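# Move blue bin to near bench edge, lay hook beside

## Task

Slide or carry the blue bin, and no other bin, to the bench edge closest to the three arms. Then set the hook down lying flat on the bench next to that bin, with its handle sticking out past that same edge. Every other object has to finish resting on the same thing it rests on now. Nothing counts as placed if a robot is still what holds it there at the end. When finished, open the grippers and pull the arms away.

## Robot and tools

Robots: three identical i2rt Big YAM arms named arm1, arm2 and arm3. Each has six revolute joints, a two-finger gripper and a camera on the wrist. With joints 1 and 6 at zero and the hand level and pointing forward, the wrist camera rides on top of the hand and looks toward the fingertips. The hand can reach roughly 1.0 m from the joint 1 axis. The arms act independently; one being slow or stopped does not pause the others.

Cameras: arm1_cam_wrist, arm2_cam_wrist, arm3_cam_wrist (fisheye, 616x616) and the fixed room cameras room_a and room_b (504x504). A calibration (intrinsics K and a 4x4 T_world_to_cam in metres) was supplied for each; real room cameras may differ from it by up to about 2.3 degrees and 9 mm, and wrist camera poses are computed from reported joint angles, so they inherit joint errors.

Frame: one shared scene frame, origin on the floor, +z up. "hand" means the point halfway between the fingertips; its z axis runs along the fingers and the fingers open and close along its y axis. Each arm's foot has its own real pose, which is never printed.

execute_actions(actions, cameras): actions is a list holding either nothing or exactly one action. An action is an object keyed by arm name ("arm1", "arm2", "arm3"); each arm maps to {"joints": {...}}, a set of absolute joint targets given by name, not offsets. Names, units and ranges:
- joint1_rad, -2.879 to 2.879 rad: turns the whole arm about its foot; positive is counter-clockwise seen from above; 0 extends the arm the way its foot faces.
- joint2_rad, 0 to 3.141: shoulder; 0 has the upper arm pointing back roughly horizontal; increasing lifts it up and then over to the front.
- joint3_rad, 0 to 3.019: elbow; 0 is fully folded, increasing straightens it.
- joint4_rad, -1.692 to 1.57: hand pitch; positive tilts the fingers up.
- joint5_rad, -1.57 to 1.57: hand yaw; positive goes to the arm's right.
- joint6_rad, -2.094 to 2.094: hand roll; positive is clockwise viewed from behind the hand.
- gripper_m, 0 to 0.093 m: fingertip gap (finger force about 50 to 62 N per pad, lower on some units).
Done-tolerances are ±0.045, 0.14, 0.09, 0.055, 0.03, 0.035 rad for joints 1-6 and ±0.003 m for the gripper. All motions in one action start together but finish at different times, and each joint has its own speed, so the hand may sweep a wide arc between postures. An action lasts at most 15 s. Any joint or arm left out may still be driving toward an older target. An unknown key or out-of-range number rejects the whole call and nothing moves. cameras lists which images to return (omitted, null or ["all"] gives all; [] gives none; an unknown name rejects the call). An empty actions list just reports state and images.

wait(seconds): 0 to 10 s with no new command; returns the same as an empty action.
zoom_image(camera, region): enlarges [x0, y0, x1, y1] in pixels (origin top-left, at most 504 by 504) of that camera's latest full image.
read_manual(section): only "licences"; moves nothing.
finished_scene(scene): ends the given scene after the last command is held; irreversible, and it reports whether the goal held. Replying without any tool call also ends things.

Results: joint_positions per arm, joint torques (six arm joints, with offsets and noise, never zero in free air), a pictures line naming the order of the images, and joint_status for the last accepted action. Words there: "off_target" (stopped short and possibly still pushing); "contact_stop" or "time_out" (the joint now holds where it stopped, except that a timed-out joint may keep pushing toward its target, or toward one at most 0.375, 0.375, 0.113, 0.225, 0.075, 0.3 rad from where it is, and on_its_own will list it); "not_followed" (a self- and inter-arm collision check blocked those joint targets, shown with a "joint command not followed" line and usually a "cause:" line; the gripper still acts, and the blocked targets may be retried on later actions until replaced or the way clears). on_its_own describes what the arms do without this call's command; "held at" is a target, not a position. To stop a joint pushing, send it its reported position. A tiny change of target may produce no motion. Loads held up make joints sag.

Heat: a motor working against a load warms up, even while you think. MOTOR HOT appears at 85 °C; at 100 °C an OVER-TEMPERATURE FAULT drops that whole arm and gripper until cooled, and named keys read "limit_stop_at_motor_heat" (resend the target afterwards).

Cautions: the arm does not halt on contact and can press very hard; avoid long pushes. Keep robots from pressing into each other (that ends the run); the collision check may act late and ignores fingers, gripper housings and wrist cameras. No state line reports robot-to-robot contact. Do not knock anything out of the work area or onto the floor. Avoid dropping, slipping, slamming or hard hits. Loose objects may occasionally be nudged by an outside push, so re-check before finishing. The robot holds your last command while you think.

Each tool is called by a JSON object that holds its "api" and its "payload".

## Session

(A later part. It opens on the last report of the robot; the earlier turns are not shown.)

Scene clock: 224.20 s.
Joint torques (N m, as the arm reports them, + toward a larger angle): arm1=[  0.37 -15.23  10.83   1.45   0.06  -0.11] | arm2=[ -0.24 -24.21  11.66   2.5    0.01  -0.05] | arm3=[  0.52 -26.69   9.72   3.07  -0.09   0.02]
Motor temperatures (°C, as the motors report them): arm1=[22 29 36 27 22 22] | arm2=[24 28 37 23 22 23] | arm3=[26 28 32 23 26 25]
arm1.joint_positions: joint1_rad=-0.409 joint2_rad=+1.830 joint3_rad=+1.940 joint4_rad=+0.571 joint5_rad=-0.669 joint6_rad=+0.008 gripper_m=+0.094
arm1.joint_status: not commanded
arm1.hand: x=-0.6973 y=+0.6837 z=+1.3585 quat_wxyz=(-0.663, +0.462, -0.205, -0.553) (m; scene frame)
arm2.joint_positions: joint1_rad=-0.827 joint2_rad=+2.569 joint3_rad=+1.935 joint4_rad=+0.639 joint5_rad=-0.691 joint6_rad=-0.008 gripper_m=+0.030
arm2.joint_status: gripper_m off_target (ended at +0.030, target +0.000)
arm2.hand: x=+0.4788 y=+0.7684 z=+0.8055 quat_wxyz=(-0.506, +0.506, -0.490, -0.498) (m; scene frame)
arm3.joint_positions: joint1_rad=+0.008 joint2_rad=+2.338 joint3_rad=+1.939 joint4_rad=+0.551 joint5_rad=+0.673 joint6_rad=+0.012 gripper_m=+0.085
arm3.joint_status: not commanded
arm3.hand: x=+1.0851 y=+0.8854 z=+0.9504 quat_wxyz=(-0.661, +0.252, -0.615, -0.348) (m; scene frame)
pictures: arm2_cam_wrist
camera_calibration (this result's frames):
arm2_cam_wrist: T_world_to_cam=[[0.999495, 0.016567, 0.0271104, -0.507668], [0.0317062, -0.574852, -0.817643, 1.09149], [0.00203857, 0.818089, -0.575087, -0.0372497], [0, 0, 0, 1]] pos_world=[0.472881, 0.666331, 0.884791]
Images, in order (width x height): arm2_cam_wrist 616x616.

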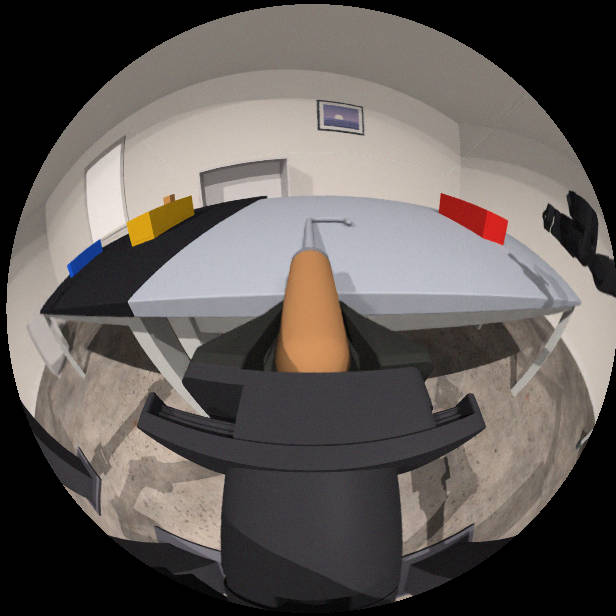

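{"api": "execute_actions", "payload": {"actions": []}}

Scene clock: 246.07 s.
Joint torques (N m, as the arm reports them, + toward a larger angle): arm1=[  0.   -15.01  10.67   1.54   0.03  -0.15] | arm2=[ -0.83 -25.31  11.76   2.55   0.05   0.02] | arm3=[  0.18 -26.62   9.74   3.09  -0.08   0.01]
Motor temperatures (°C, as the motors report them): arm1=[22 29 36 27 22 22] | arm2=[24 29 36 23 22 23] | arm3=[26 28 32 23 26 25]
arm1.joint_positions: joint1_rad=-0.409 joint2_rad=+1.830 joint3_rad=+1.940 joint4_rad=+0.571 joint5_rad=-0.669 joint6_rad=+0.008 gripper_m=+0.094
arm1.joint_status: not commanded
arm1.hand: x=-0.6973 y=+0.6837 z=+1.3585 quat_wxyz=(-0.663, +0.462, -0.205, -0.553) (m; scene frame)
arm2.joint_positions: joint1_rad=-0.827 joint2_rad=+2.569 joint3_rad=+1.935 joint4_rad=+0.639 joint5_rad=-0.691 joint6_rad=-0.008 gripper_m=+0.030
arm2.joint_status: gripper_m off_target (ended at +0.030, target +0.000)
arm2.hand: x=+0.4788 y=+0.7684 z=+0.8055 quat_wxyz=(-0.506, +0.506, -0.490, -0.498) (m; scene frame)
arm3.joint_positions: joint1_rad=+0.008 joint2_rad=+2.338 joint3_rad=+1.939 joint4_rad=+0.551 joint5_rad=+0.673 joint6_rad=+0.012 gripper_m=+0.085
arm3.joint_status: not commanded
arm3.hand: x=+1.0851 y=+0.8854 z=+0.9504 quat_wxyz=(-0.661, +0.252, -0.615, -0.348) (m; scene frame)
pictures: arm1_cam_wrist, arm2_cam_wrist, arm3_cam_wrist, room_a, room_b
camera_calibration (this result's frames):
arm1_cam_wrist: T_world_to_cam=[[0.922693, 0.0301296, 0.384358, 0.0998213], [0.385449, -0.0508194, -0.921329, 1.55813], [-0.00822645, 0.998253, -0.0585041, -0.486126], [0, 0, 0, 1]] pos_world=[-0.696684, 0.561453, 1.36874]
arm2_cam_wrist: T_world_to_cam=[[0.999495, 0.016567, 0.0271104, -0.507668], [0.0317062, -0.574852, -0.817643, 1.09149], [0.00203857, 0.818089, -0.575087, -0.0372497], [0, 0, 0, 1]] pos_world=[0.472881, 0.666331, 0.884791]
arm3_cam_wrist: T_world_to_cam=[[0.777951, -0.624217, -0.0717311, -0.224936], [-0.348956, -0.334293, -0.875487, 1.51064], [0.522515, 0.706117, -0.477888, -0.613205], [0, 0, 0, 1]] pos_world=[1.02255, 0.797583, 1.01337]
Images, in order (width x height): arm1_cam_wrist 616x616, arm2_cam_wrist 616x616, arm3_cam_wrist 616x616, room_a 504x504, room_b 504x504.

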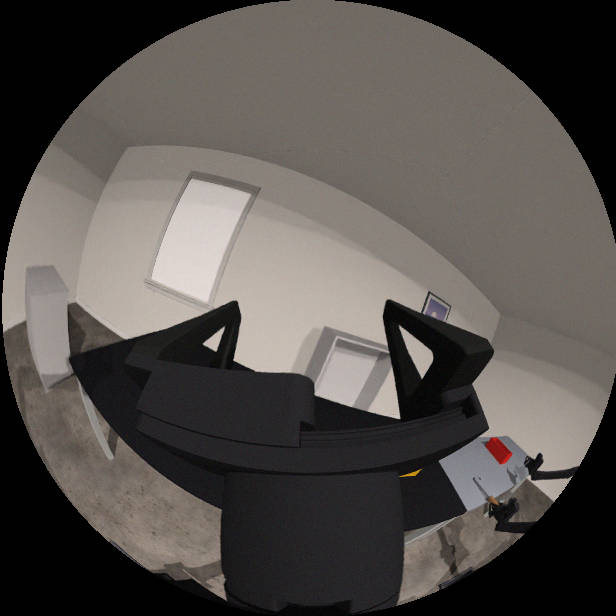

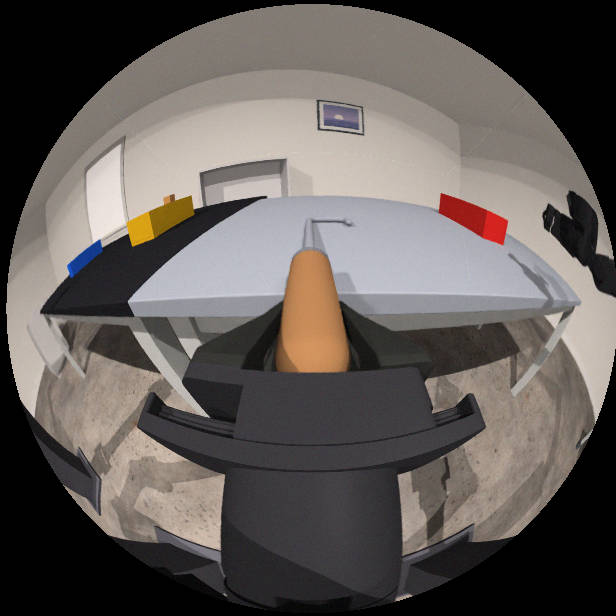

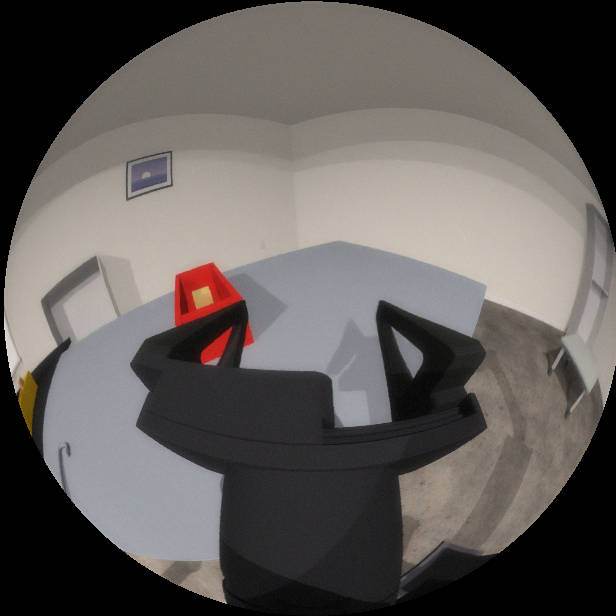

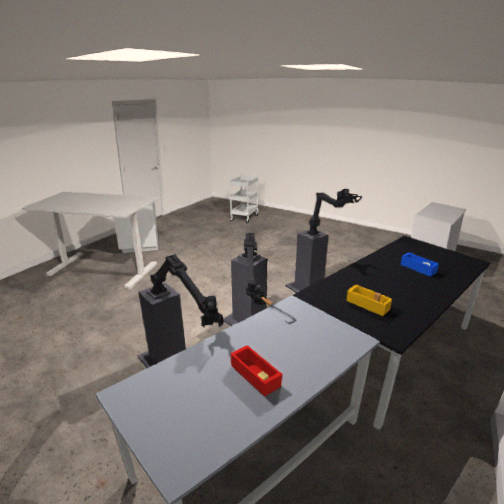

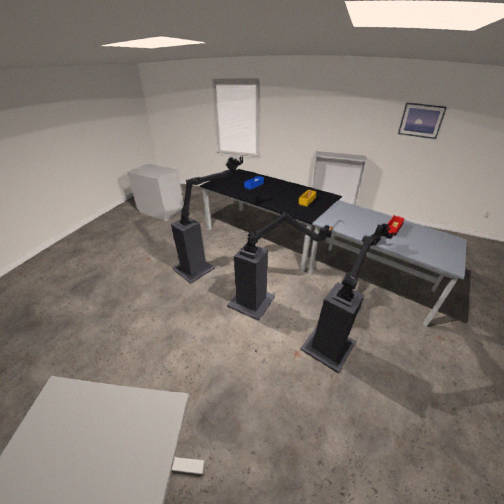

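{"api": "execute_actions", "payload": {"actions": [{"arm2": {"joints": {"joint6_rad": -1.63, "joint2_rad": 2.52}}, "arm3": {"joints": {"joint2_rad": 2.0}}, "arm1": {"joints": {"joint1_rad": -0.57}}}], "cameras": ["arm2_cam_wrist", "room_a"]}}

Scene clock: 316.80 s.
Joint torques (N m, as the arm reports them, + toward a larger angle): arm1=[  0.21 -15.5   10.68   1.54   0.16  -0.16] | arm2=[ -0.84 -26.27  11.63   2.34   0.16  -0.19] | arm3=[  0.14 -25.19   9.6    2.32  -0.2    0.  ]
Motor temperatures (°C, as the motors report them): arm1=[22 29 37 27 22 22] | arm2=[24 30 36 23 22 23] | arm3=[26 28 32 23 26 25]
arm1.joint_positions: joint1_rad=-0.579 joint2_rad=+1.830 joint3_rad=+1.940 joint4_rad=+0.571 joint5_rad=-0.672 joint6_rad=+0.008 gripper_m=+0.094
arm1.joint_status: all done
arm1.hand: x=-0.5863 y=+0.6290 z=+1.3587 quat_wxyz=(-0.707, +0.444, -0.242, -0.495) (m; scene frame)
arm2.joint_positions: joint1_rad=-0.827 joint2_rad=+2.557 joint3_rad=+1.935 joint4_rad=+0.639 joint5_rad=-0.694 joint6_rad=-1.617 gripper_m=+0.030
arm2.joint_status: all done
arm2.hand: x=+0.4788 y=+0.7690 z=+0.8154 quat_wxyz=(-0.713, +0.700, +0.028, +0.021) (m; scene frame)
arm3.joint_positions: joint1_rad=+0.008 joint2_rad=+2.000 joint3_rad=+1.948 joint4_rad=+0.561 joint5_rad=+0.673 joint6_rad=+0.012 gripper_m=+0.085
arm3.joint_status: all done
arm3.hand: x=+1.0813 y=+0.8010 z=+1.2409 quat_wxyz=(-0.697, +0.133, -0.541, -0.452) (m; scene frame)
pictures: arm2_cam_wrist, room_a
camera_calibration (this result's frames):
arm2_cam_wrist: T_world_to_cam=[[-0.0721026, -0.0091282, 0.997355, -0.766294], [0.816025, -0.575514, 0.0537262, 0.0144157], [0.573502, 0.817741, 0.0489449, -0.814197], [0, 0, 0, 1]] pos_world=[0.399928, 0.667104, 0.803344]
Images, in order (width x height): arm2_cam_wrist 616x616, room_a 504x504.

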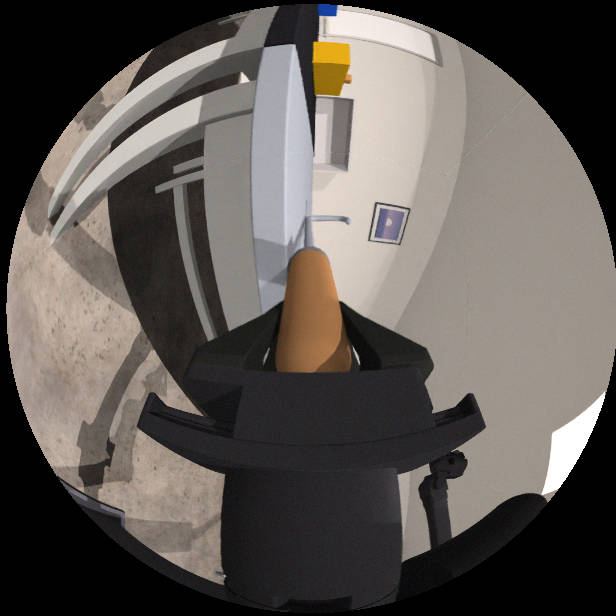

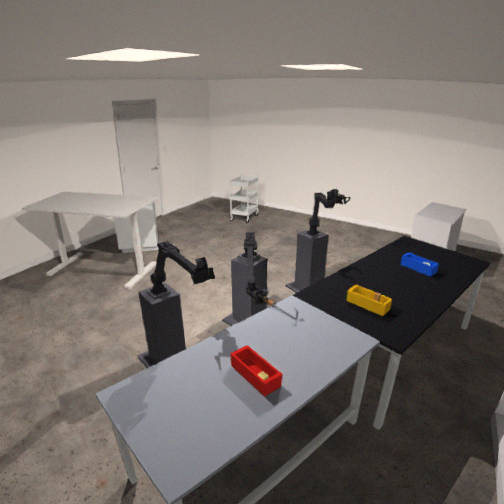

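{"api": "execute_actions", "payload": {"actions": [{"arm2": {"joints": {"joint1_rad": 0.552, "joint2_rad": 2.3, "joint4_rad": 0.62, "joint5_rad": 0.69}}}], "cameras": ["arm2_cam_wrist", "room_a"]}}

Scene clock: 331.33 s.
Joint torques (N m, as the arm reports them, + toward a larger angle): arm1=[ -0.13 -15.46  10.72   1.46   0.14  -0.11] | arm2=[  0.17 -26.12  12.98   3.01  -0.05   0.36] | arm3=[  0.38 -24.88   9.63   2.33  -0.21  -0.01]
Motor temperatures (°C, as the motors report them): arm1=[22 29 37 27 22 22] | arm2=[24 30 36 23 22 23] | arm3=[26 28 32 23 26 25]
arm1.joint_positions: joint1_rad=-0.579 joint2_rad=+1.830 joint3_rad=+1.940 joint4_rad=+0.571 joint5_rad=-0.672 joint6_rad=+0.008 gripper_m=+0.094
arm1.joint_status: not commanded
arm1.hand: x=-0.5863 y=+0.6290 z=+1.3587 quat_wxyz=(-0.707, +0.444, -0.242, -0.495) (m; scene frame)
arm2.joint_positions: joint1_rad=+0.547 joint2_rad=+2.351 joint3_rad=+1.933 joint4_rad=+0.596 joint5_rad=+0.692 joint6_rad=-1.657 gripper_m=+0.030
arm2.joint_status: all done
arm2.hand: x=-0.4829 y=+0.7633 z=+0.9733 quat_wxyz=(-0.756, +0.655, -0.008, -0.003) (m; scene frame)
arm3.joint_positions: joint1_rad=+0.008 joint2_rad=+2.000 joint3_rad=+1.948 joint4_rad=+0.561 joint5_rad=+0.673 joint6_rad=+0.012 gripper_m=+0.085
arm3.joint_status: not commanded
arm3.hand: x=+1.0813 y=+0.8010 z=+1.2409 quat_wxyz=(-0.697, +0.133, -0.541, -0.452) (m; scene frame)
pictures: arm2_cam_wrist, room_a
camera_calibration (this result's frames):
arm2_cam_wrist: T_world_to_cam=[[0.0120017, -0.132939, 0.991052, -0.851911], [0.808222, -0.582281, -0.0878945, 0.926676], [0.588755, 0.802045, 0.100456, -0.296518], [0, 0, 0, 1]] pos_world=[-0.56416, 0.664154, 0.955524]
Images, in order (width x height): arm2_cam_wrist 616x616, room_a 504x504.

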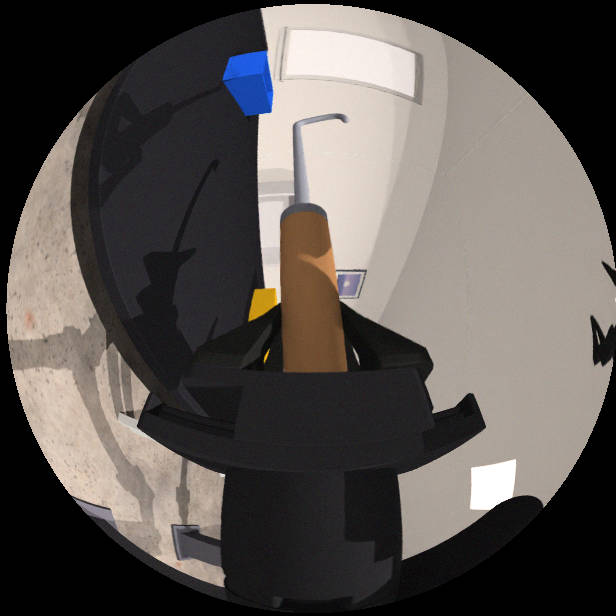

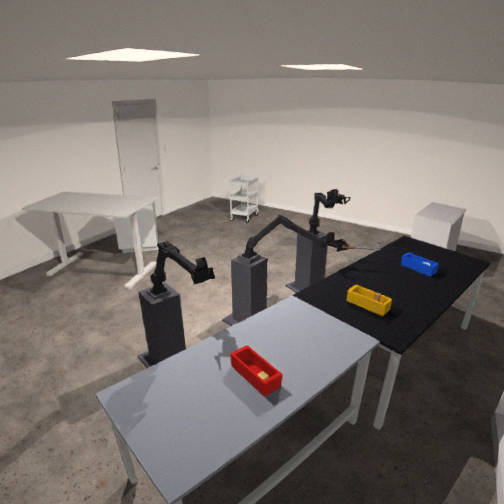

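{"api": "execute_actions", "payload": {"actions": [{"arm2": {"joints": {"joint2_rad": 2.53, "joint6_rad": 0.03}}, "arm1": {"joints": {"joint2_rad": 2.0}}}], "cameras": ["arm2_cam_wrist", "room_a", "arm1_cam_wrist"]}}

Scene clock: 358.60 s.
Joint torques (N m, as the arm reports them, + toward a larger angle): arm1=[  0.43 -19.02  10.74   1.6    0.07  -0.14] | arm2=[ -0.29 -24.82  10.97   2.49   0.13  -0.02] | arm3=[  0.37 -25.17   9.59   2.3   -0.22  -0.02]
Motor temperatures (°C, as the motors report them): arm1=[22 29 37 27 22 22] | arm2=[24 31 37 23 22 23] | arm3=[26 28 32 23 26 25]
arm1.joint_positions: joint1_rad=-0.579 joint2_rad=+1.995 joint3_rad=+1.941 joint4_rad=+0.575 joint5_rad=-0.672 joint6_rad=+0.008 gripper_m=+0.094
arm1.joint_status: all done
arm1.hand: x=-0.5381 y=+0.6872 z=+1.2367 quat_wxyz=(-0.665, +0.461, -0.308, -0.501) (m; scene frame)
arm2.joint_positions: joint1_rad=+0.549 joint2_rad=+2.558 joint3_rad=+1.939 joint4_rad=+0.610 joint5_rad=+0.688 joint6_rad=+0.022 gripper_m=+0.030
arm2.joint_status: all done
arm2.hand: x=-0.4854 y=+0.7664 z=+0.7990 quat_wxyz=(-0.498, +0.500, -0.500, -0.502) (m; scene frame)
arm3.joint_positions: joint1_rad=+0.008 joint2_rad=+2.000 joint3_rad=+1.948 joint4_rad=+0.561 joint5_rad=+0.673 joint6_rad=+0.012 gripper_m=+0.085
arm3.joint_status: not commanded
arm3.hand: x=+1.0813 y=+0.8010 z=+1.2409 quat_wxyz=(-0.697, +0.133, -0.541, -0.452) (m; scene frame)
pictures: arm1_cam_wrist, arm2_cam_wrist, room_a
camera_calibration (this result's frames):
arm1_cam_wrist: T_world_to_cam=[[0.949115, -0.0809373, 0.304351, 0.189046], [0.279275, -0.230348, -0.932173, 1.46437], [0.145554, 0.969737, -0.196023, -0.223004], [0, 0, 0, 1]] pos_world=[-0.555928, 0.56887, 1.26379]
arm2_cam_wrist: T_world_to_cam=[[0.999907, 0.0136104, -0.00123336, 0.48137], [0.00693941, -0.583411, -0.812147, 1.10574], [-0.0117732, 0.812063, -0.583451, -0.0327515], [0, 0, 0, 1]] pos_world=[-0.489384, 0.665145, 0.879507]
Images, in order (width x height): arm1_cam_wrist 616x616, arm2_cam_wrist 616x616, room_a 504x504.

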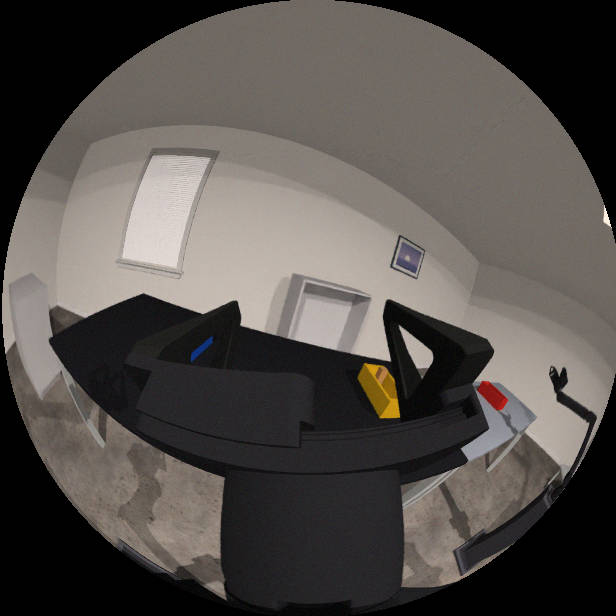

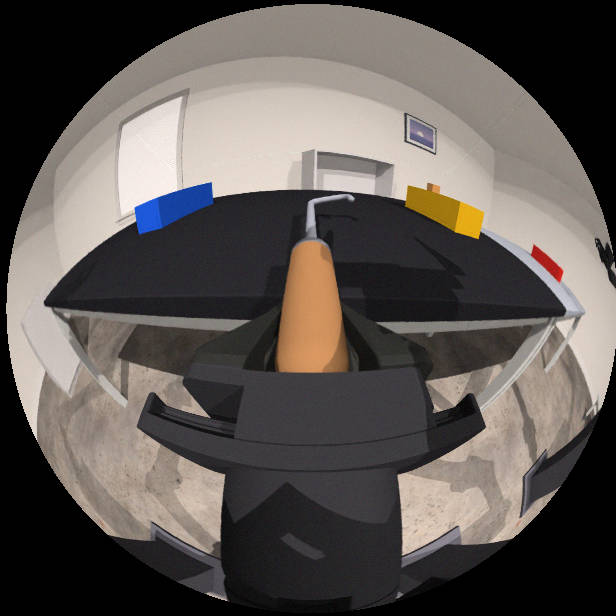

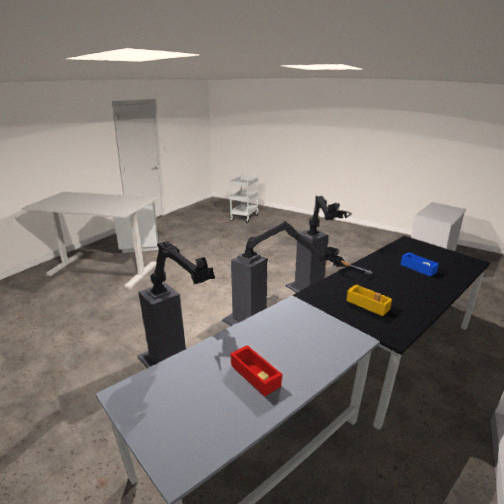

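{"api": "execute_actions", "payload": {"actions": [{"arm2": {"joints": {"joint2_rad": 2.43, "gripper_m": 0.085}}, "arm1": {"joints": {"joint2_rad": 2.08}}}], "cameras": ["arm2_cam_wrist", "room_a"]}}

Scene clock: 377.90 s.
Joint torques (N m, as the arm reports them, + toward a larger angle): arm1=[ -0.15 -19.97  10.89   1.6    0.06  -0.15] | arm2=[  0.33 -23.19  11.88   2.51   0.11  -0.04] | arm3=[  0.42 -25.23   9.59   2.28  -0.21   0.  ]
Motor temperatures (°C, as the motors report them): arm1=[22 30 37 27 22 22] | arm2=[24 31 36 23 22 23] | arm3=[26 28 32 23 26 25]
arm1.joint_positions: joint1_rad=-0.579 joint2_rad=+2.076 joint3_rad=+1.941 joint4_rad=+0.575 joint5_rad=-0.672 joint6_rad=+0.008 gripper_m=+0.094
arm1.joint_status: all done
arm1.hand: x=-0.5192 y=+0.7099 z=+1.1726 quat_wxyz=(-0.642, +0.469, -0.340, -0.502) (m; scene frame)
arm2.joint_positions: joint1_rad=+0.549 joint2_rad=+2.432 joint3_rad=+1.939 joint4_rad=+0.610 joint5_rad=+0.688 joint6_rad=+0.022 gripper_m=+0.085
arm2.joint_status: all done
arm2.hand: x=-0.4881 y=+0.7674 z=+0.9093 quat_wxyz=(-0.500, +0.455, -0.495, -0.546) (m; scene frame)
arm3.joint_positions: joint1_rad=+0.008 joint2_rad=+2.000 joint3_rad=+1.948 joint4_rad=+0.561 joint5_rad=+0.673 joint6_rad=+0.012 gripper_m=+0.085
arm3.joint_status: not commanded
arm3.hand: x=+1.0813 y=+0.8010 z=+1.2409 quat_wxyz=(-0.697, +0.133, -0.541, -0.452) (m; scene frame)
pictures: arm2_cam_wrist, room_a
camera_calibration (this result's frames):
arm2_cam_wrist: T_world_to_cam=[[0.996564, 0.0192668, -0.0805525, 0.55036], [-0.0600375, -0.501941, -0.862816, 1.14678], [-0.0570562, 0.864687, -0.499059, -0.108477], [0, 0, 0, 1]] pos_world=[-0.485809, 0.658808, 0.979652]
Images, in order (width x height): arm2_cam_wrist 616x616, room_a 504x504.

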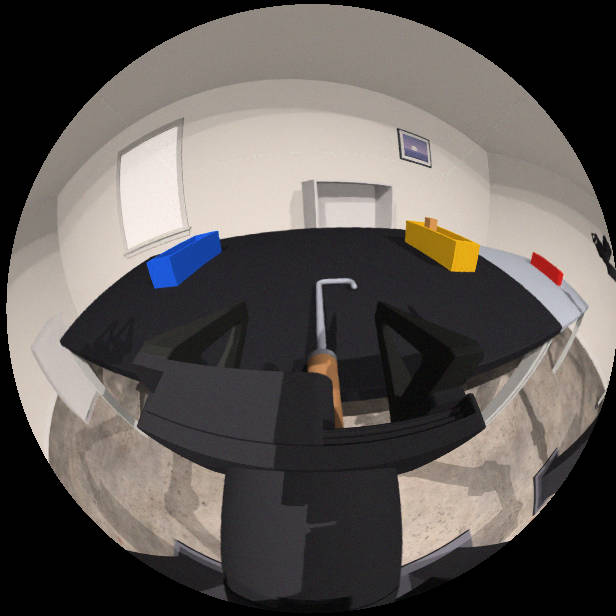

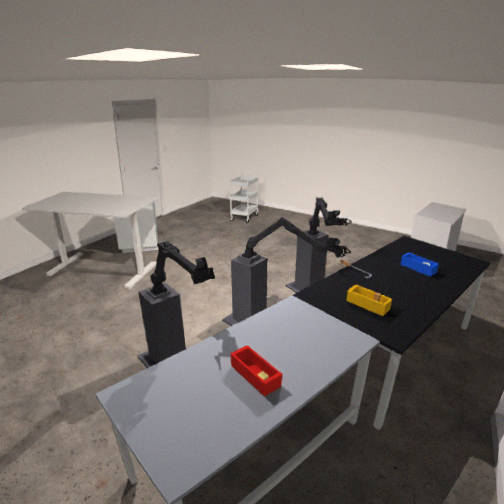

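{"api": "execute_actions", "payload": {"actions": [{"arm2": {"joints": {"joint1_rad": 0.2}}, "arm1": {"joints": {"joint2_rad": 2.15, "joint5_rad": -0.705}}}], "cameras": ["arm1_cam_wrist", "room_a"]}}

Scene clock: 419.30 s.
Joint torques (N m, as the arm reports them, + toward a larger angle): arm1=[  0.33 -19.8   10.74   1.65  -0.09  -0.15] | arm2=[ -0.81 -23.85  12.09   2.27   0.    -0.05] | arm3=[  0.4  -25.24   9.6    2.33  -0.2    0.01]
Motor temperatures (°C, as the motors report them): arm1=[22 31 38 27 22 22] | arm2=[24 31 37 23 22 23] | arm3=[26 29 32 23 26 25]
arm1.joint_positions: joint1_rad=-0.579 joint2_rad=+2.141 joint3_rad=+1.941 joint4_rad=+0.575 joint5_rad=-0.700 joint6_rad=+0.008 gripper_m=+0.094
arm1.joint_status: all done
arm1.hand: x=-0.5110 y=+0.7254 z=+1.1183 quat_wxyz=(-0.616, +0.483, -0.359, -0.508) (m; scene frame)
arm2.joint_positions: joint1_rad=+0.205 joint2_rad=+2.432 joint3_rad=+1.939 joint4_rad=+0.610 joint5_rad=+0.691 joint6_rad=+0.023 gripper_m=+0.085
arm2.joint_status: all done
arm2.hand: x=-0.2026 y=+0.8871 z=+0.9135 quat_wxyz=(-0.587, +0.361, -0.565, -0.453) (m; scene frame)
arm3.joint_positions: joint1_rad=+0.008 joint2_rad=+2.000 joint3_rad=+1.948 joint4_rad=+0.561 joint5_rad=+0.673 joint6_rad=+0.012 gripper_m=+0.085
arm3.joint_status: not commanded
arm3.hand: x=+1.0813 y=+0.8010 z=+1.2409 quat_wxyz=(-0.697, +0.133, -0.541, -0.452) (m; scene frame)
pictures: arm1_cam_wrist, room_a
camera_calibration (this result's frames):
arm1_cam_wrist: T_world_to_cam=[[0.972637, -0.0250394, 0.230976, 0.256065], [0.209454, -0.335674, -0.918396, 1.38051], [0.100529, 0.941645, -0.321245, -0.149739], [0, 0, 0, 1]] pos_world=[-0.523158, 0.610814, 1.16061]
Images, in order (width x height): arm1_cam_wrist 616x616, room_a 504x504.

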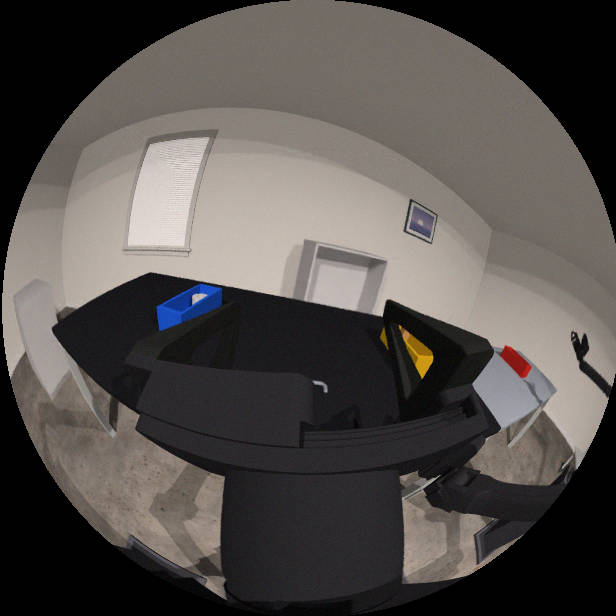

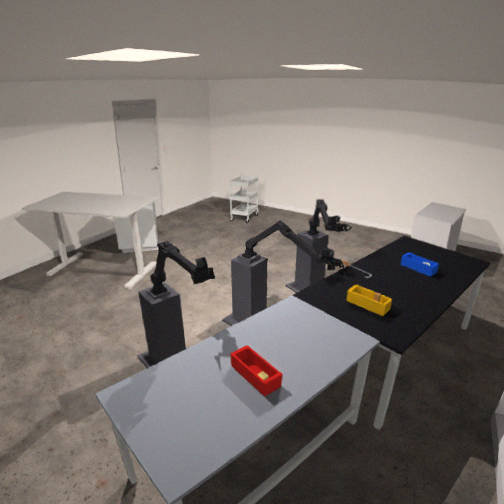

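{"api": "execute_actions", "payload": {"actions": [{"arm1": {"joints": {"joint2_rad": 2.495}}}], "cameras": ["arm1_cam_wrist", "room_a"]}}

Scene clock: 449.33 s.
Joint torques (N m, as the arm reports them, + toward a larger angle): arm1=[  0.26 -21.91   9.64   1.95  -0.21  -0.18] | arm2=[ -0.76 -23.45  11.97   2.39  -0.08  -0.02] | arm3=[  0.4  -25.     9.56   2.29  -0.21   0.  ]
Motor temperatures (°C, as the motors report them): arm1=[22 31 38 27 22 22] | arm2=[24 31 37 23 22 23] | arm3=[26 29 32 23 26 25]
arm1.joint_positions: joint1_rad=-0.579 joint2_rad=+2.476 joint3_rad=+1.946 joint4_rad=+0.575 joint5_rad=-0.701 joint6_rad=+0.008 gripper_m=+0.094
arm1.joint_status: all done
arm1.hand: x=-0.4806 y=+0.7610 z=+0.8332 quat_wxyz=(-0.510, +0.502, -0.483, -0.506) (m; scene frame)
arm2.joint_positions: joint1_rad=+0.205 joint2_rad=+2.432 joint3_rad=+1.939 joint4_rad=+0.610 joint5_rad=+0.691 joint6_rad=+0.023 gripper_m=+0.085
arm2.joint_status: not commanded
arm2.hand: x=-0.2026 y=+0.8871 z=+0.9135 quat_wxyz=(-0.587, +0.361, -0.565, -0.453) (m; scene frame)
arm3.joint_positions: joint1_rad=+0.008 joint2_rad=+2.000 joint3_rad=+1.948 joint4_rad=+0.561 joint5_rad=+0.673 joint6_rad=+0.012 gripper_m=+0.085
arm3.joint_status: not commanded
arm3.hand: x=+1.0813 y=+0.8010 z=+1.2409 quat_wxyz=(-0.697, +0.133, -0.541, -0.452) (m; scene frame)
pictures: arm1_cam_wrist, room_a
camera_calibration (this result's frames):
arm1_cam_wrist: T_world_to_cam=[[0.999646, 0.0074965, 0.0255319, 0.452566], [0.0253453, -0.560489, -0.827774, 1.13143], [0.00810494, 0.828128, -0.56048, -0.0366442], [0, 0, 0, 1]] pos_world=[-0.480785, 0.661109, 0.904479]
Images, in order (width x height): arm1_cam_wrist 616x616, room_a 504x504.

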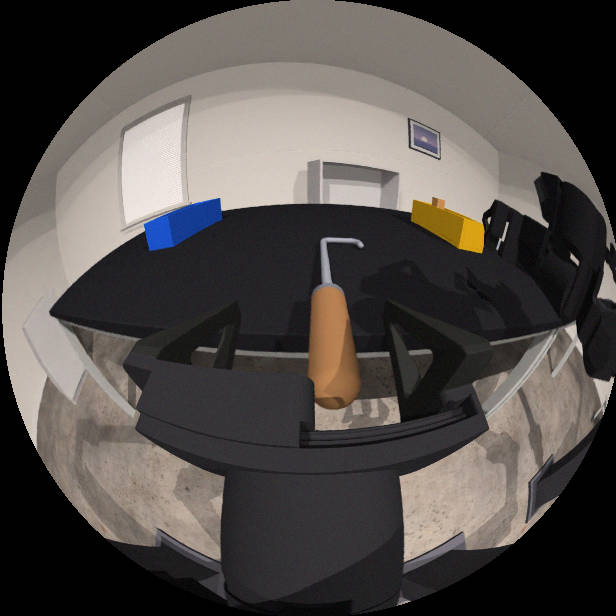

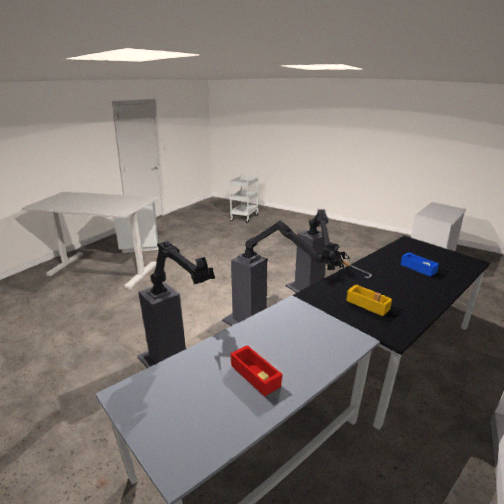

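{"api": "execute_actions", "payload": {"actions": [{"arm1": {"joints": {"joint2_rad": 2.525, "joint5_rad": -0.65}}}], "cameras": ["arm1_cam_wrist"]}}

Scene clock: 457.60 s.
Joint torques (N m, as the arm reports them, + toward a larger angle): arm1=[ -0.12 -21.52   9.61   2.06   0.13  -0.16] | arm2=[ -0.64 -23.1   11.94   2.3    0.    -0.04] | arm3=[  0.29 -25.01   9.61   2.31  -0.22  -0.02]
Motor temperatures (°C, as the motors report them): arm1=[22 31 37 27 22 22] | arm2=[24 31 37 23 22 23] | arm3=[26 29 32 23 26 25]
arm1.joint_positions: joint1_rad=-0.579 joint2_rad=+2.501 joint3_rad=+1.946 joint4_rad=+0.575 joint5_rad=-0.654 joint6_rad=+0.008 gripper_m=+0.094
arm1.joint_status: all done
arm1.hand: x=-0.4728 y=+0.7606 z=+0.8110 quat_wxyz=(-0.512, +0.491, -0.503, -0.493) (m; scene frame)
arm2.joint_positions: joint1_rad=+0.205 joint2_rad=+2.432 joint3_rad=+1.939 joint4_rad=+0.610 joint5_rad=+0.691 joint6_rad=+0.023 gripper_m=+0.085
arm2.joint_status: not commanded
arm2.hand: x=-0.2026 y=+0.8871 z=+0.9135 quat_wxyz=(-0.587, +0.361, -0.565, -0.453) (m; scene frame)
arm3.joint_positions: joint1_rad=+0.008 joint2_rad=+2.000 joint3_rad=+1.948 joint4_rad=+0.561 joint5_rad=+0.673 joint6_rad=+0.012 gripper_m=+0.085
arm3.joint_status: not commanded
arm3.hand: x=+1.0813 y=+0.8010 z=+1.2409 quat_wxyz=(-0.697, +0.133, -0.541, -0.452) (m; scene frame)
pictures: arm1_cam_wrist
camera_calibration (this result's frames):
arm1_cam_wrist: T_world_to_cam=[[0.99921, -0.0387823, 0.00864751, 0.494028], [-0.015289, -0.576134, -0.817212, 1.0967], [0.0366755, 0.816435, -0.576272, -0.0135929], [0, 0, 0, 1]] pos_world=[-0.476372, 0.662105, 0.884133]
Images, in order (width x height): arm1_cam_wrist 616x616.

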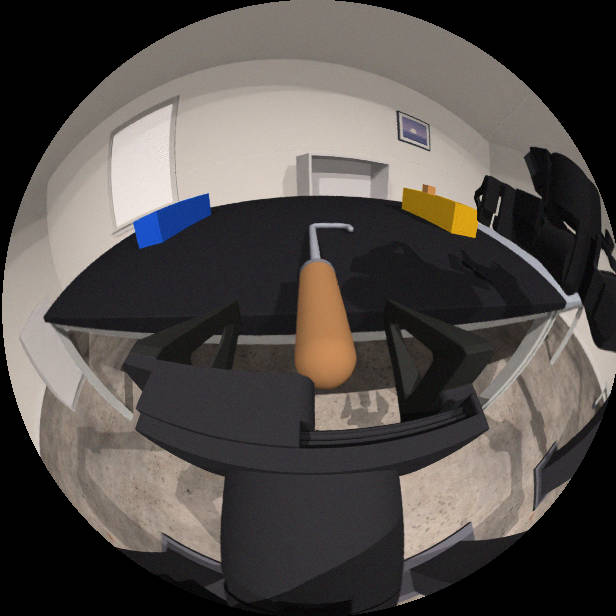

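{"api": "execute_actions", "payload": {"actions": [{"arm1": {"joints": {"gripper_m": 0.0}}}], "cameras": ["arm1_cam_wrist"]}}

Scene clock: 466.77 s.
Joint torques (N m, as the arm reports them, + toward a larger angle): arm1=[  0.34 -21.34   9.64   2.02  -0.01  -0.16] | arm2=[ -0.96 -23.64  12.12   1.82   0.01   0.03] | arm3=[  0.36 -25.02   9.54   2.32  -0.22   0.  ]
Motor temperatures (°C, as the motors report them): arm1=[22 31 37 27 22 22] | arm2=[24 31 37 23 22 23] | arm3=[26 29 32 23 26 25]
arm1.joint_positions: joint1_rad=-0.579 joint2_rad=+2.501 joint3_rad=+1.946 joint4_rad=+0.575 joint5_rad=-0.652 joint6_rad=+0.006 gripper_m=+0.030
arm1.joint_status: gripper_m off_target (ended at +0.030, target +0.000)
arm1.hand: x=-0.4724 y=+0.7606 z=+0.8110 quat_wxyz=(-0.513, +0.490, -0.504, -0.492) (m; scene frame)
arm2.joint_positions: joint1_rad=+0.205 joint2_rad=+2.432 joint3_rad=+1.939 joint4_rad=+0.610 joint5_rad=+0.691 joint6_rad=+0.023 gripper_m=+0.085
arm2.joint_status: not commanded
arm2.hand: x=-0.2026 y=+0.8871 z=+0.9135 quat_wxyz=(-0.587, +0.361, -0.565, -0.453) (m; scene frame)
arm3.joint_positions: joint1_rad=+0.008 joint2_rad=+2.000 joint3_rad=+1.948 joint4_rad=+0.561 joint5_rad=+0.673 joint6_rad=+0.012 gripper_m=+0.085
arm3.joint_status: not commanded
arm3.hand: x=+1.0813 y=+0.8010 z=+1.2409 quat_wxyz=(-0.697, +0.133, -0.541, -0.452) (m; scene frame)
pictures: arm1_cam_wrist
camera_calibration (this result's frames):
arm1_cam_wrist: T_world_to_cam=[[0.999108, -0.0410824, 0.00976433, 0.49443], [-0.015702, -0.576103, -0.817226, 1.0965], [0.0391989, 0.816344, -0.576234, -0.0123639], [0, 0, 0, 1]] pos_world=[-0.476287, 0.662101, 0.884135]
Images, in order (width x height): arm1_cam_wrist 616x616.

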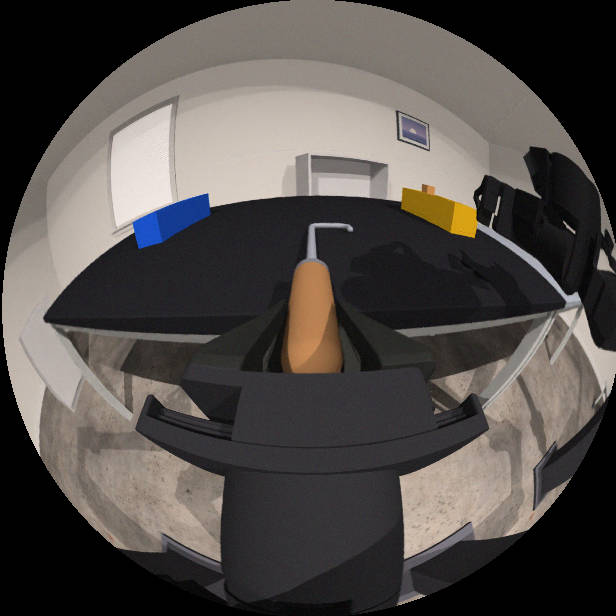

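{"api": "execute_actions", "payload": {"actions": [{"arm1": {"joints": {"joint1_rad": -0.15, "joint2_rad": 2.365, "joint4_rad": 0.47, "joint5_rad": 0.0, "joint6_rad": 1.61}}, "arm2": {"joints": {"joint1_rad": -0.1, "joint2_rad": 2.1}}}], "cameras": ["arm1_cam_wrist", "room_a", "room_b"]}}

Scene clock: 567.83 s.
Joint torques (N m, as the arm reports them, + toward a larger angle): arm1=[ -0.1  -24.27  10.02   3.    -0.14   0.07] | arm2=[ -1.08 -22.29  11.57   2.09  -0.19  -0.01] | arm3=[  0.41 -25.07   9.6    2.28  -0.2    0.01]
Motor temperatures (°C, as the motors report them): arm1=[22 33 37 27 22 22] | arm2=[24 31 37 23 22 23] | arm3=[26 29 33 23 26 25]
arm1.joint_positions: joint1_rad=-0.158 joint2_rad=+2.379 joint3_rad=+1.946 joint4_rad=+0.449 joint5_rad=+0.002 joint6_rad=+1.583 gripper_m=+0.030
arm1.joint_status: all done
arm1.hand: x=-0.7172 y=+0.9001 z=+0.8914 quat_wxyz=(-0.091, -0.097, -0.696, -0.706) (m; scene frame)
arm2.joint_positions: joint1_rad=-0.093 joint2_rad=+2.112 joint3_rad=+1.954 joint4_rad=+0.612 joint5_rad=+0.691 joint6_rad=+0.023 gripper_m=+0.085
arm2.joint_status: all done
arm2.hand: x=+0.0633 y=+0.8490 z=+1.1983 quat_wxyz=(-0.679, +0.158, -0.548, -0.463) (m; scene frame)
arm3.joint_positions: joint1_rad=+0.008 joint2_rad=+2.000 joint3_rad=+1.948 joint4_rad=+0.561 joint5_rad=+0.673 joint6_rad=+0.012 gripper_m=+0.085
arm3.joint_status: not commanded
arm3.hand: x=+1.0813 y=+0.8010 z=+1.2409 quat_wxyz=(-0.697, +0.133, -0.541, -0.452) (m; scene frame)
pictures: arm1_cam_wrist, room_a, room_b
camera_calibration (this result's frames):
arm1_cam_wrist: T_world_to_cam=[[-0.00550481, 0.00700594, -0.99996, 0.880223], [-0.936231, -0.351375, 0.00269216, -0.354634], [-0.351342, 0.936209, 0.00849343, -0.97953], [0, 0, 0, 1]] pos_world=[-0.671324, 0.786268, 0.889462]
Images, in order (width x height): arm1_cam_wrist 616x616, room_a 504x504, room_b 504x504.

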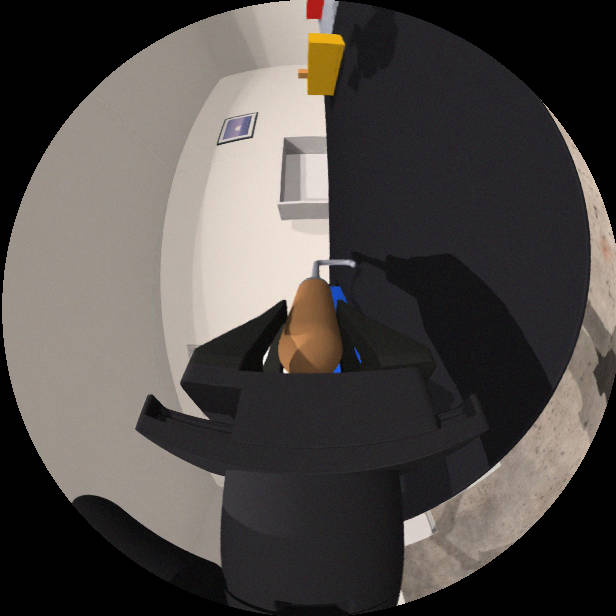

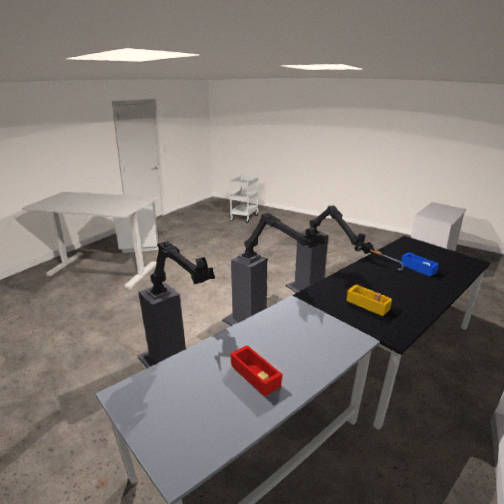

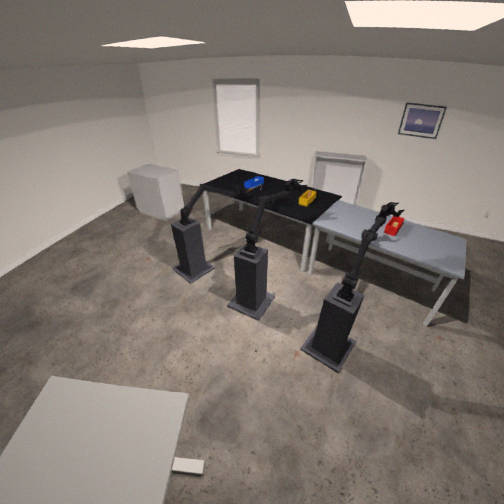

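{"api": "execute_actions", "payload": {"actions": [{"arm1": {"joints": {"joint4_rad": 0.69}}}], "cameras": ["arm1_cam_wrist", "room_a"]}}

Scene clock: 626.67 s.
Joint torques (N m, as the arm reports them, + toward a larger angle): arm1=[ -0.43 -24.5   10.02   4.31  -0.14   0.06] | arm2=[ -0.77 -22.22  11.43   2.05  -0.18  -0.03] | arm3=[  0.31 -25.08   9.53   2.34  -0.22  -0.01]
Motor temperatures (°C, as the motors report them): arm1=[22 34 37 27 22 22] | arm2=[24 31 37 23 22 23] | arm3=[26 29 33 23 26 25]
arm1.joint_positions: joint1_rad=-0.158 joint2_rad=+2.387 joint3_rad=+1.946 joint4_rad=+0.637 joint5_rad=+0.002 joint6_rad=+1.585 gripper_m=+0.030
arm1.joint_status: all done
arm1.hand: x=-0.7184 y=+0.8961 z=+0.9301 quat_wxyz=(-0.098, -0.088, -0.630, -0.766) (m; scene frame)
arm2.joint_positions: joint1_rad=-0.093 joint2_rad=+2.112 joint3_rad=+1.954 joint4_rad=+0.612 joint5_rad=+0.691 joint6_rad=+0.023 gripper_m=+0.085
arm2.joint_status: not commanded
arm2.hand: x=+0.0633 y=+0.8490 z=+1.1983 quat_wxyz=(-0.679, +0.158, -0.548, -0.463) (m; scene frame)
arm3.joint_positions: joint1_rad=+0.008 joint2_rad=+2.000 joint3_rad=+1.948 joint4_rad=+0.561 joint5_rad=+0.673 joint6_rad=+0.012 gripper_m=+0.085
arm3.joint_status: not commanded
arm3.hand: x=+1.0813 y=+0.8010 z=+1.2409 quat_wxyz=(-0.697, +0.133, -0.541, -0.452) (m; scene frame)
pictures: arm1_cam_wrist, room_a
camera_calibration (this result's frames):
arm1_cam_wrist: T_world_to_cam=[[0.0392946, 0.180699, -0.982753, 0.7795], [-0.933769, -0.343477, -0.100491, -0.266568], [-0.355712, 0.921613, 0.155234, -1.10312], [0, 0, 0, 1]] pos_world=[-0.671937, 0.784236, 0.910511]
Images, in order (width x height): arm1_cam_wrist 616x616, room_a 504x504.

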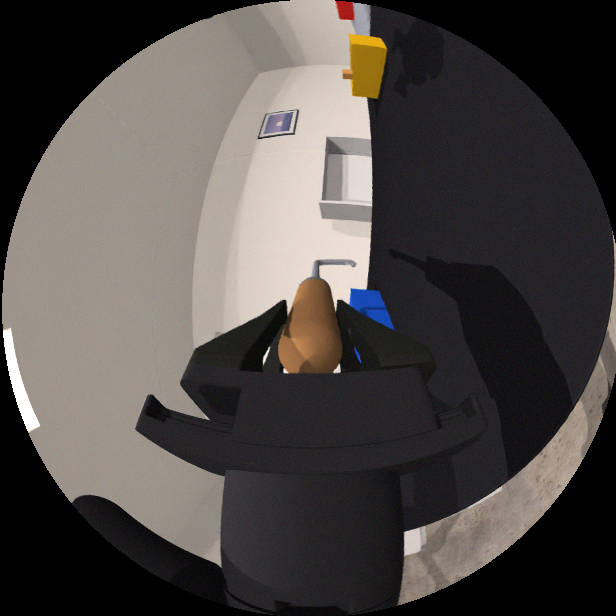

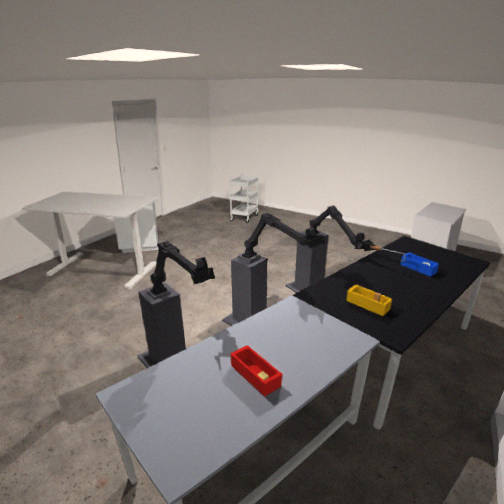

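{"api": "zoom_image", "payload": {"camera": "arm1_cam_wrist", "region": [260, 230, 440, 390]}}

{"api": "zoom_image", "payload": {"camera": "room_a", "region": [340, 220, 460, 290]}}

Region (260, 230, 440, 390) of arm1_cam_wrist's 616x616 image, scaled by 2.800, with more detail than that image has.

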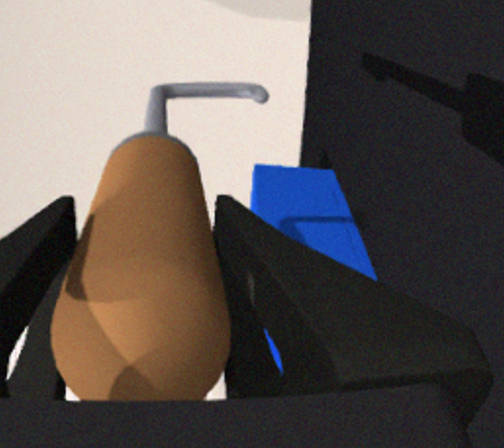

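Region (340, 220, 460, 290) of room_a's 504x504 image, scaled by 4.200, with more detail than that image has; it fills the top 294 rows of this view, and the rest is white.

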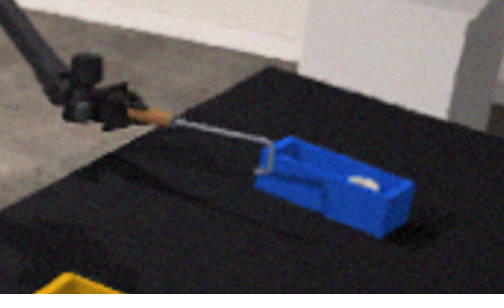

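{"api": "execute_actions", "payload": {"actions": [{"arm1": {"joints": {"joint1_rad": -0.011, "joint2_rad": 2.285, "joint4_rad": 0.77}}}], "cameras": ["arm1_cam_wrist", "room_a", "room_b"]}}

Scene clock: 668.47 s.
Joint torques (N m, as the arm reports them, + toward a larger angle): arm1=[ -0.29 -24.47  10.13   3.8    0.03   0.05] | arm2=[ -0.99 -22.19  11.73   2.13  -0.23  -0.01] | arm3=[  0.49 -25.1    9.57   2.36  -0.22  -0.01]
Motor temperatures (°C, as the motors report them): arm1=[22 34 37 27 22 22] | arm2=[24 31 37 23 23 23] | arm3=[26 29 33 23 26 25]
arm1.joint_positions: joint1_rad=-0.010 joint2_rad=+2.313 joint3_rad=+1.946 joint4_rad=+0.724 joint5_rad=-0.002 joint6_rad=+1.586 gripper_m=+0.030
arm1.joint_status: all done
arm1.hand: x=-0.8559 y=+0.9068 z=+1.0174 quat_wxyz=(-0.042, -0.036, -0.571, -0.819) (m; scene frame)
arm2.joint_positions: joint1_rad=-0.093 joint2_rad=+2.112 joint3_rad=+1.954 joint4_rad=+0.612 joint5_rad=+0.691 joint6_rad=+0.023 gripper_m=+0.085
arm2.joint_status: not commanded
arm2.hand: x=+0.0633 y=+0.8490 z=+1.1983 quat_wxyz=(-0.679, +0.158, -0.548, -0.463) (m; scene frame)
arm3.joint_positions: joint1_rad=+0.008 joint2_rad=+2.000 joint3_rad=+1.948 joint4_rad=+0.561 joint5_rad=+0.673 joint6_rad=+0.012 gripper_m=+0.085
arm3.joint_status: not commanded
arm3.hand: x=+1.0813 y=+0.8010 z=+1.2409 quat_wxyz=(-0.697, +0.133, -0.541, -0.452) (m; scene frame)
pictures: arm1_cam_wrist, room_a, room_b
camera_calibration (this result's frames):
arm1_cam_wrist: T_world_to_cam=[[0.0295424, 0.338303, -0.940574, 0.674564], [-0.868349, -0.457372, -0.19178, -0.130343], [-0.495072, 0.822412, 0.280253, -1.33196], [0, 0, 0, 1]] pos_world=[-0.79253, 0.807601, 0.982767]
Images, in order (width x height): arm1_cam_wrist 616x616, room_a 504x504, room_b 504x504.

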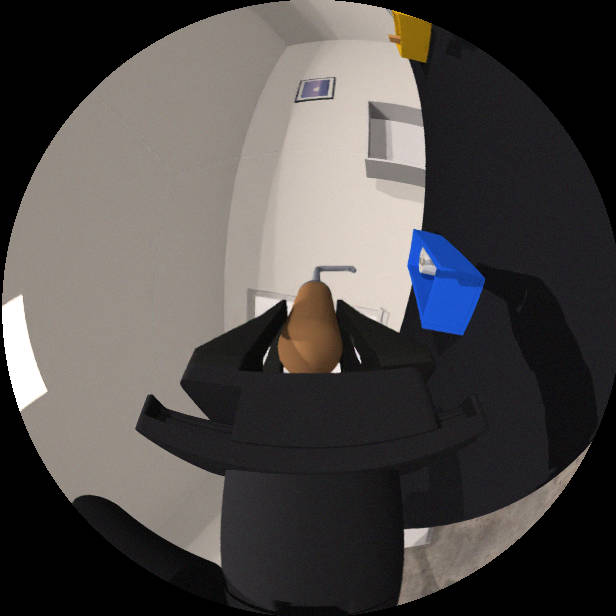

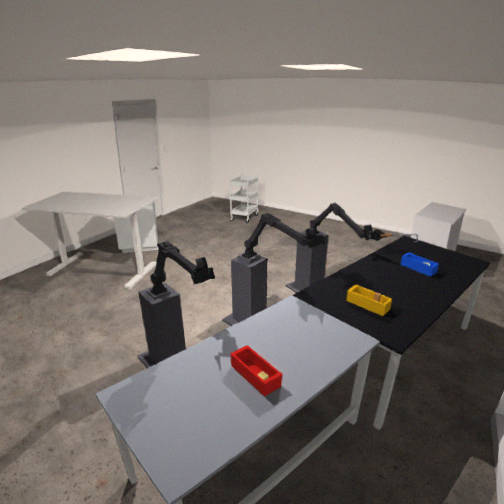

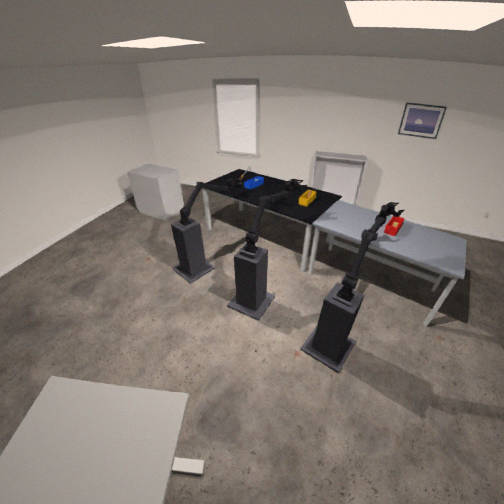

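{"api": "zoom_image", "payload": {"camera": "arm1_cam_wrist", "region": [300, 215, 500, 345]}}

Region (300, 215, 500, 345) of arm1_cam_wrist's 616x616 image, scaled by 2.520, with more detail than that image has; it fills the top 328 rows of this view, and the rest is white.

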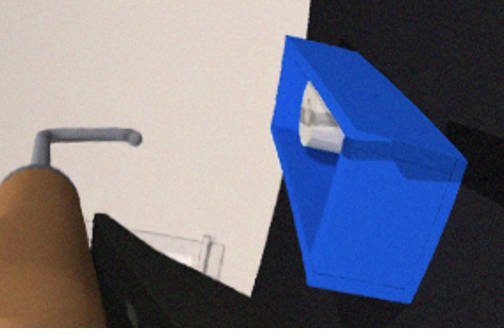

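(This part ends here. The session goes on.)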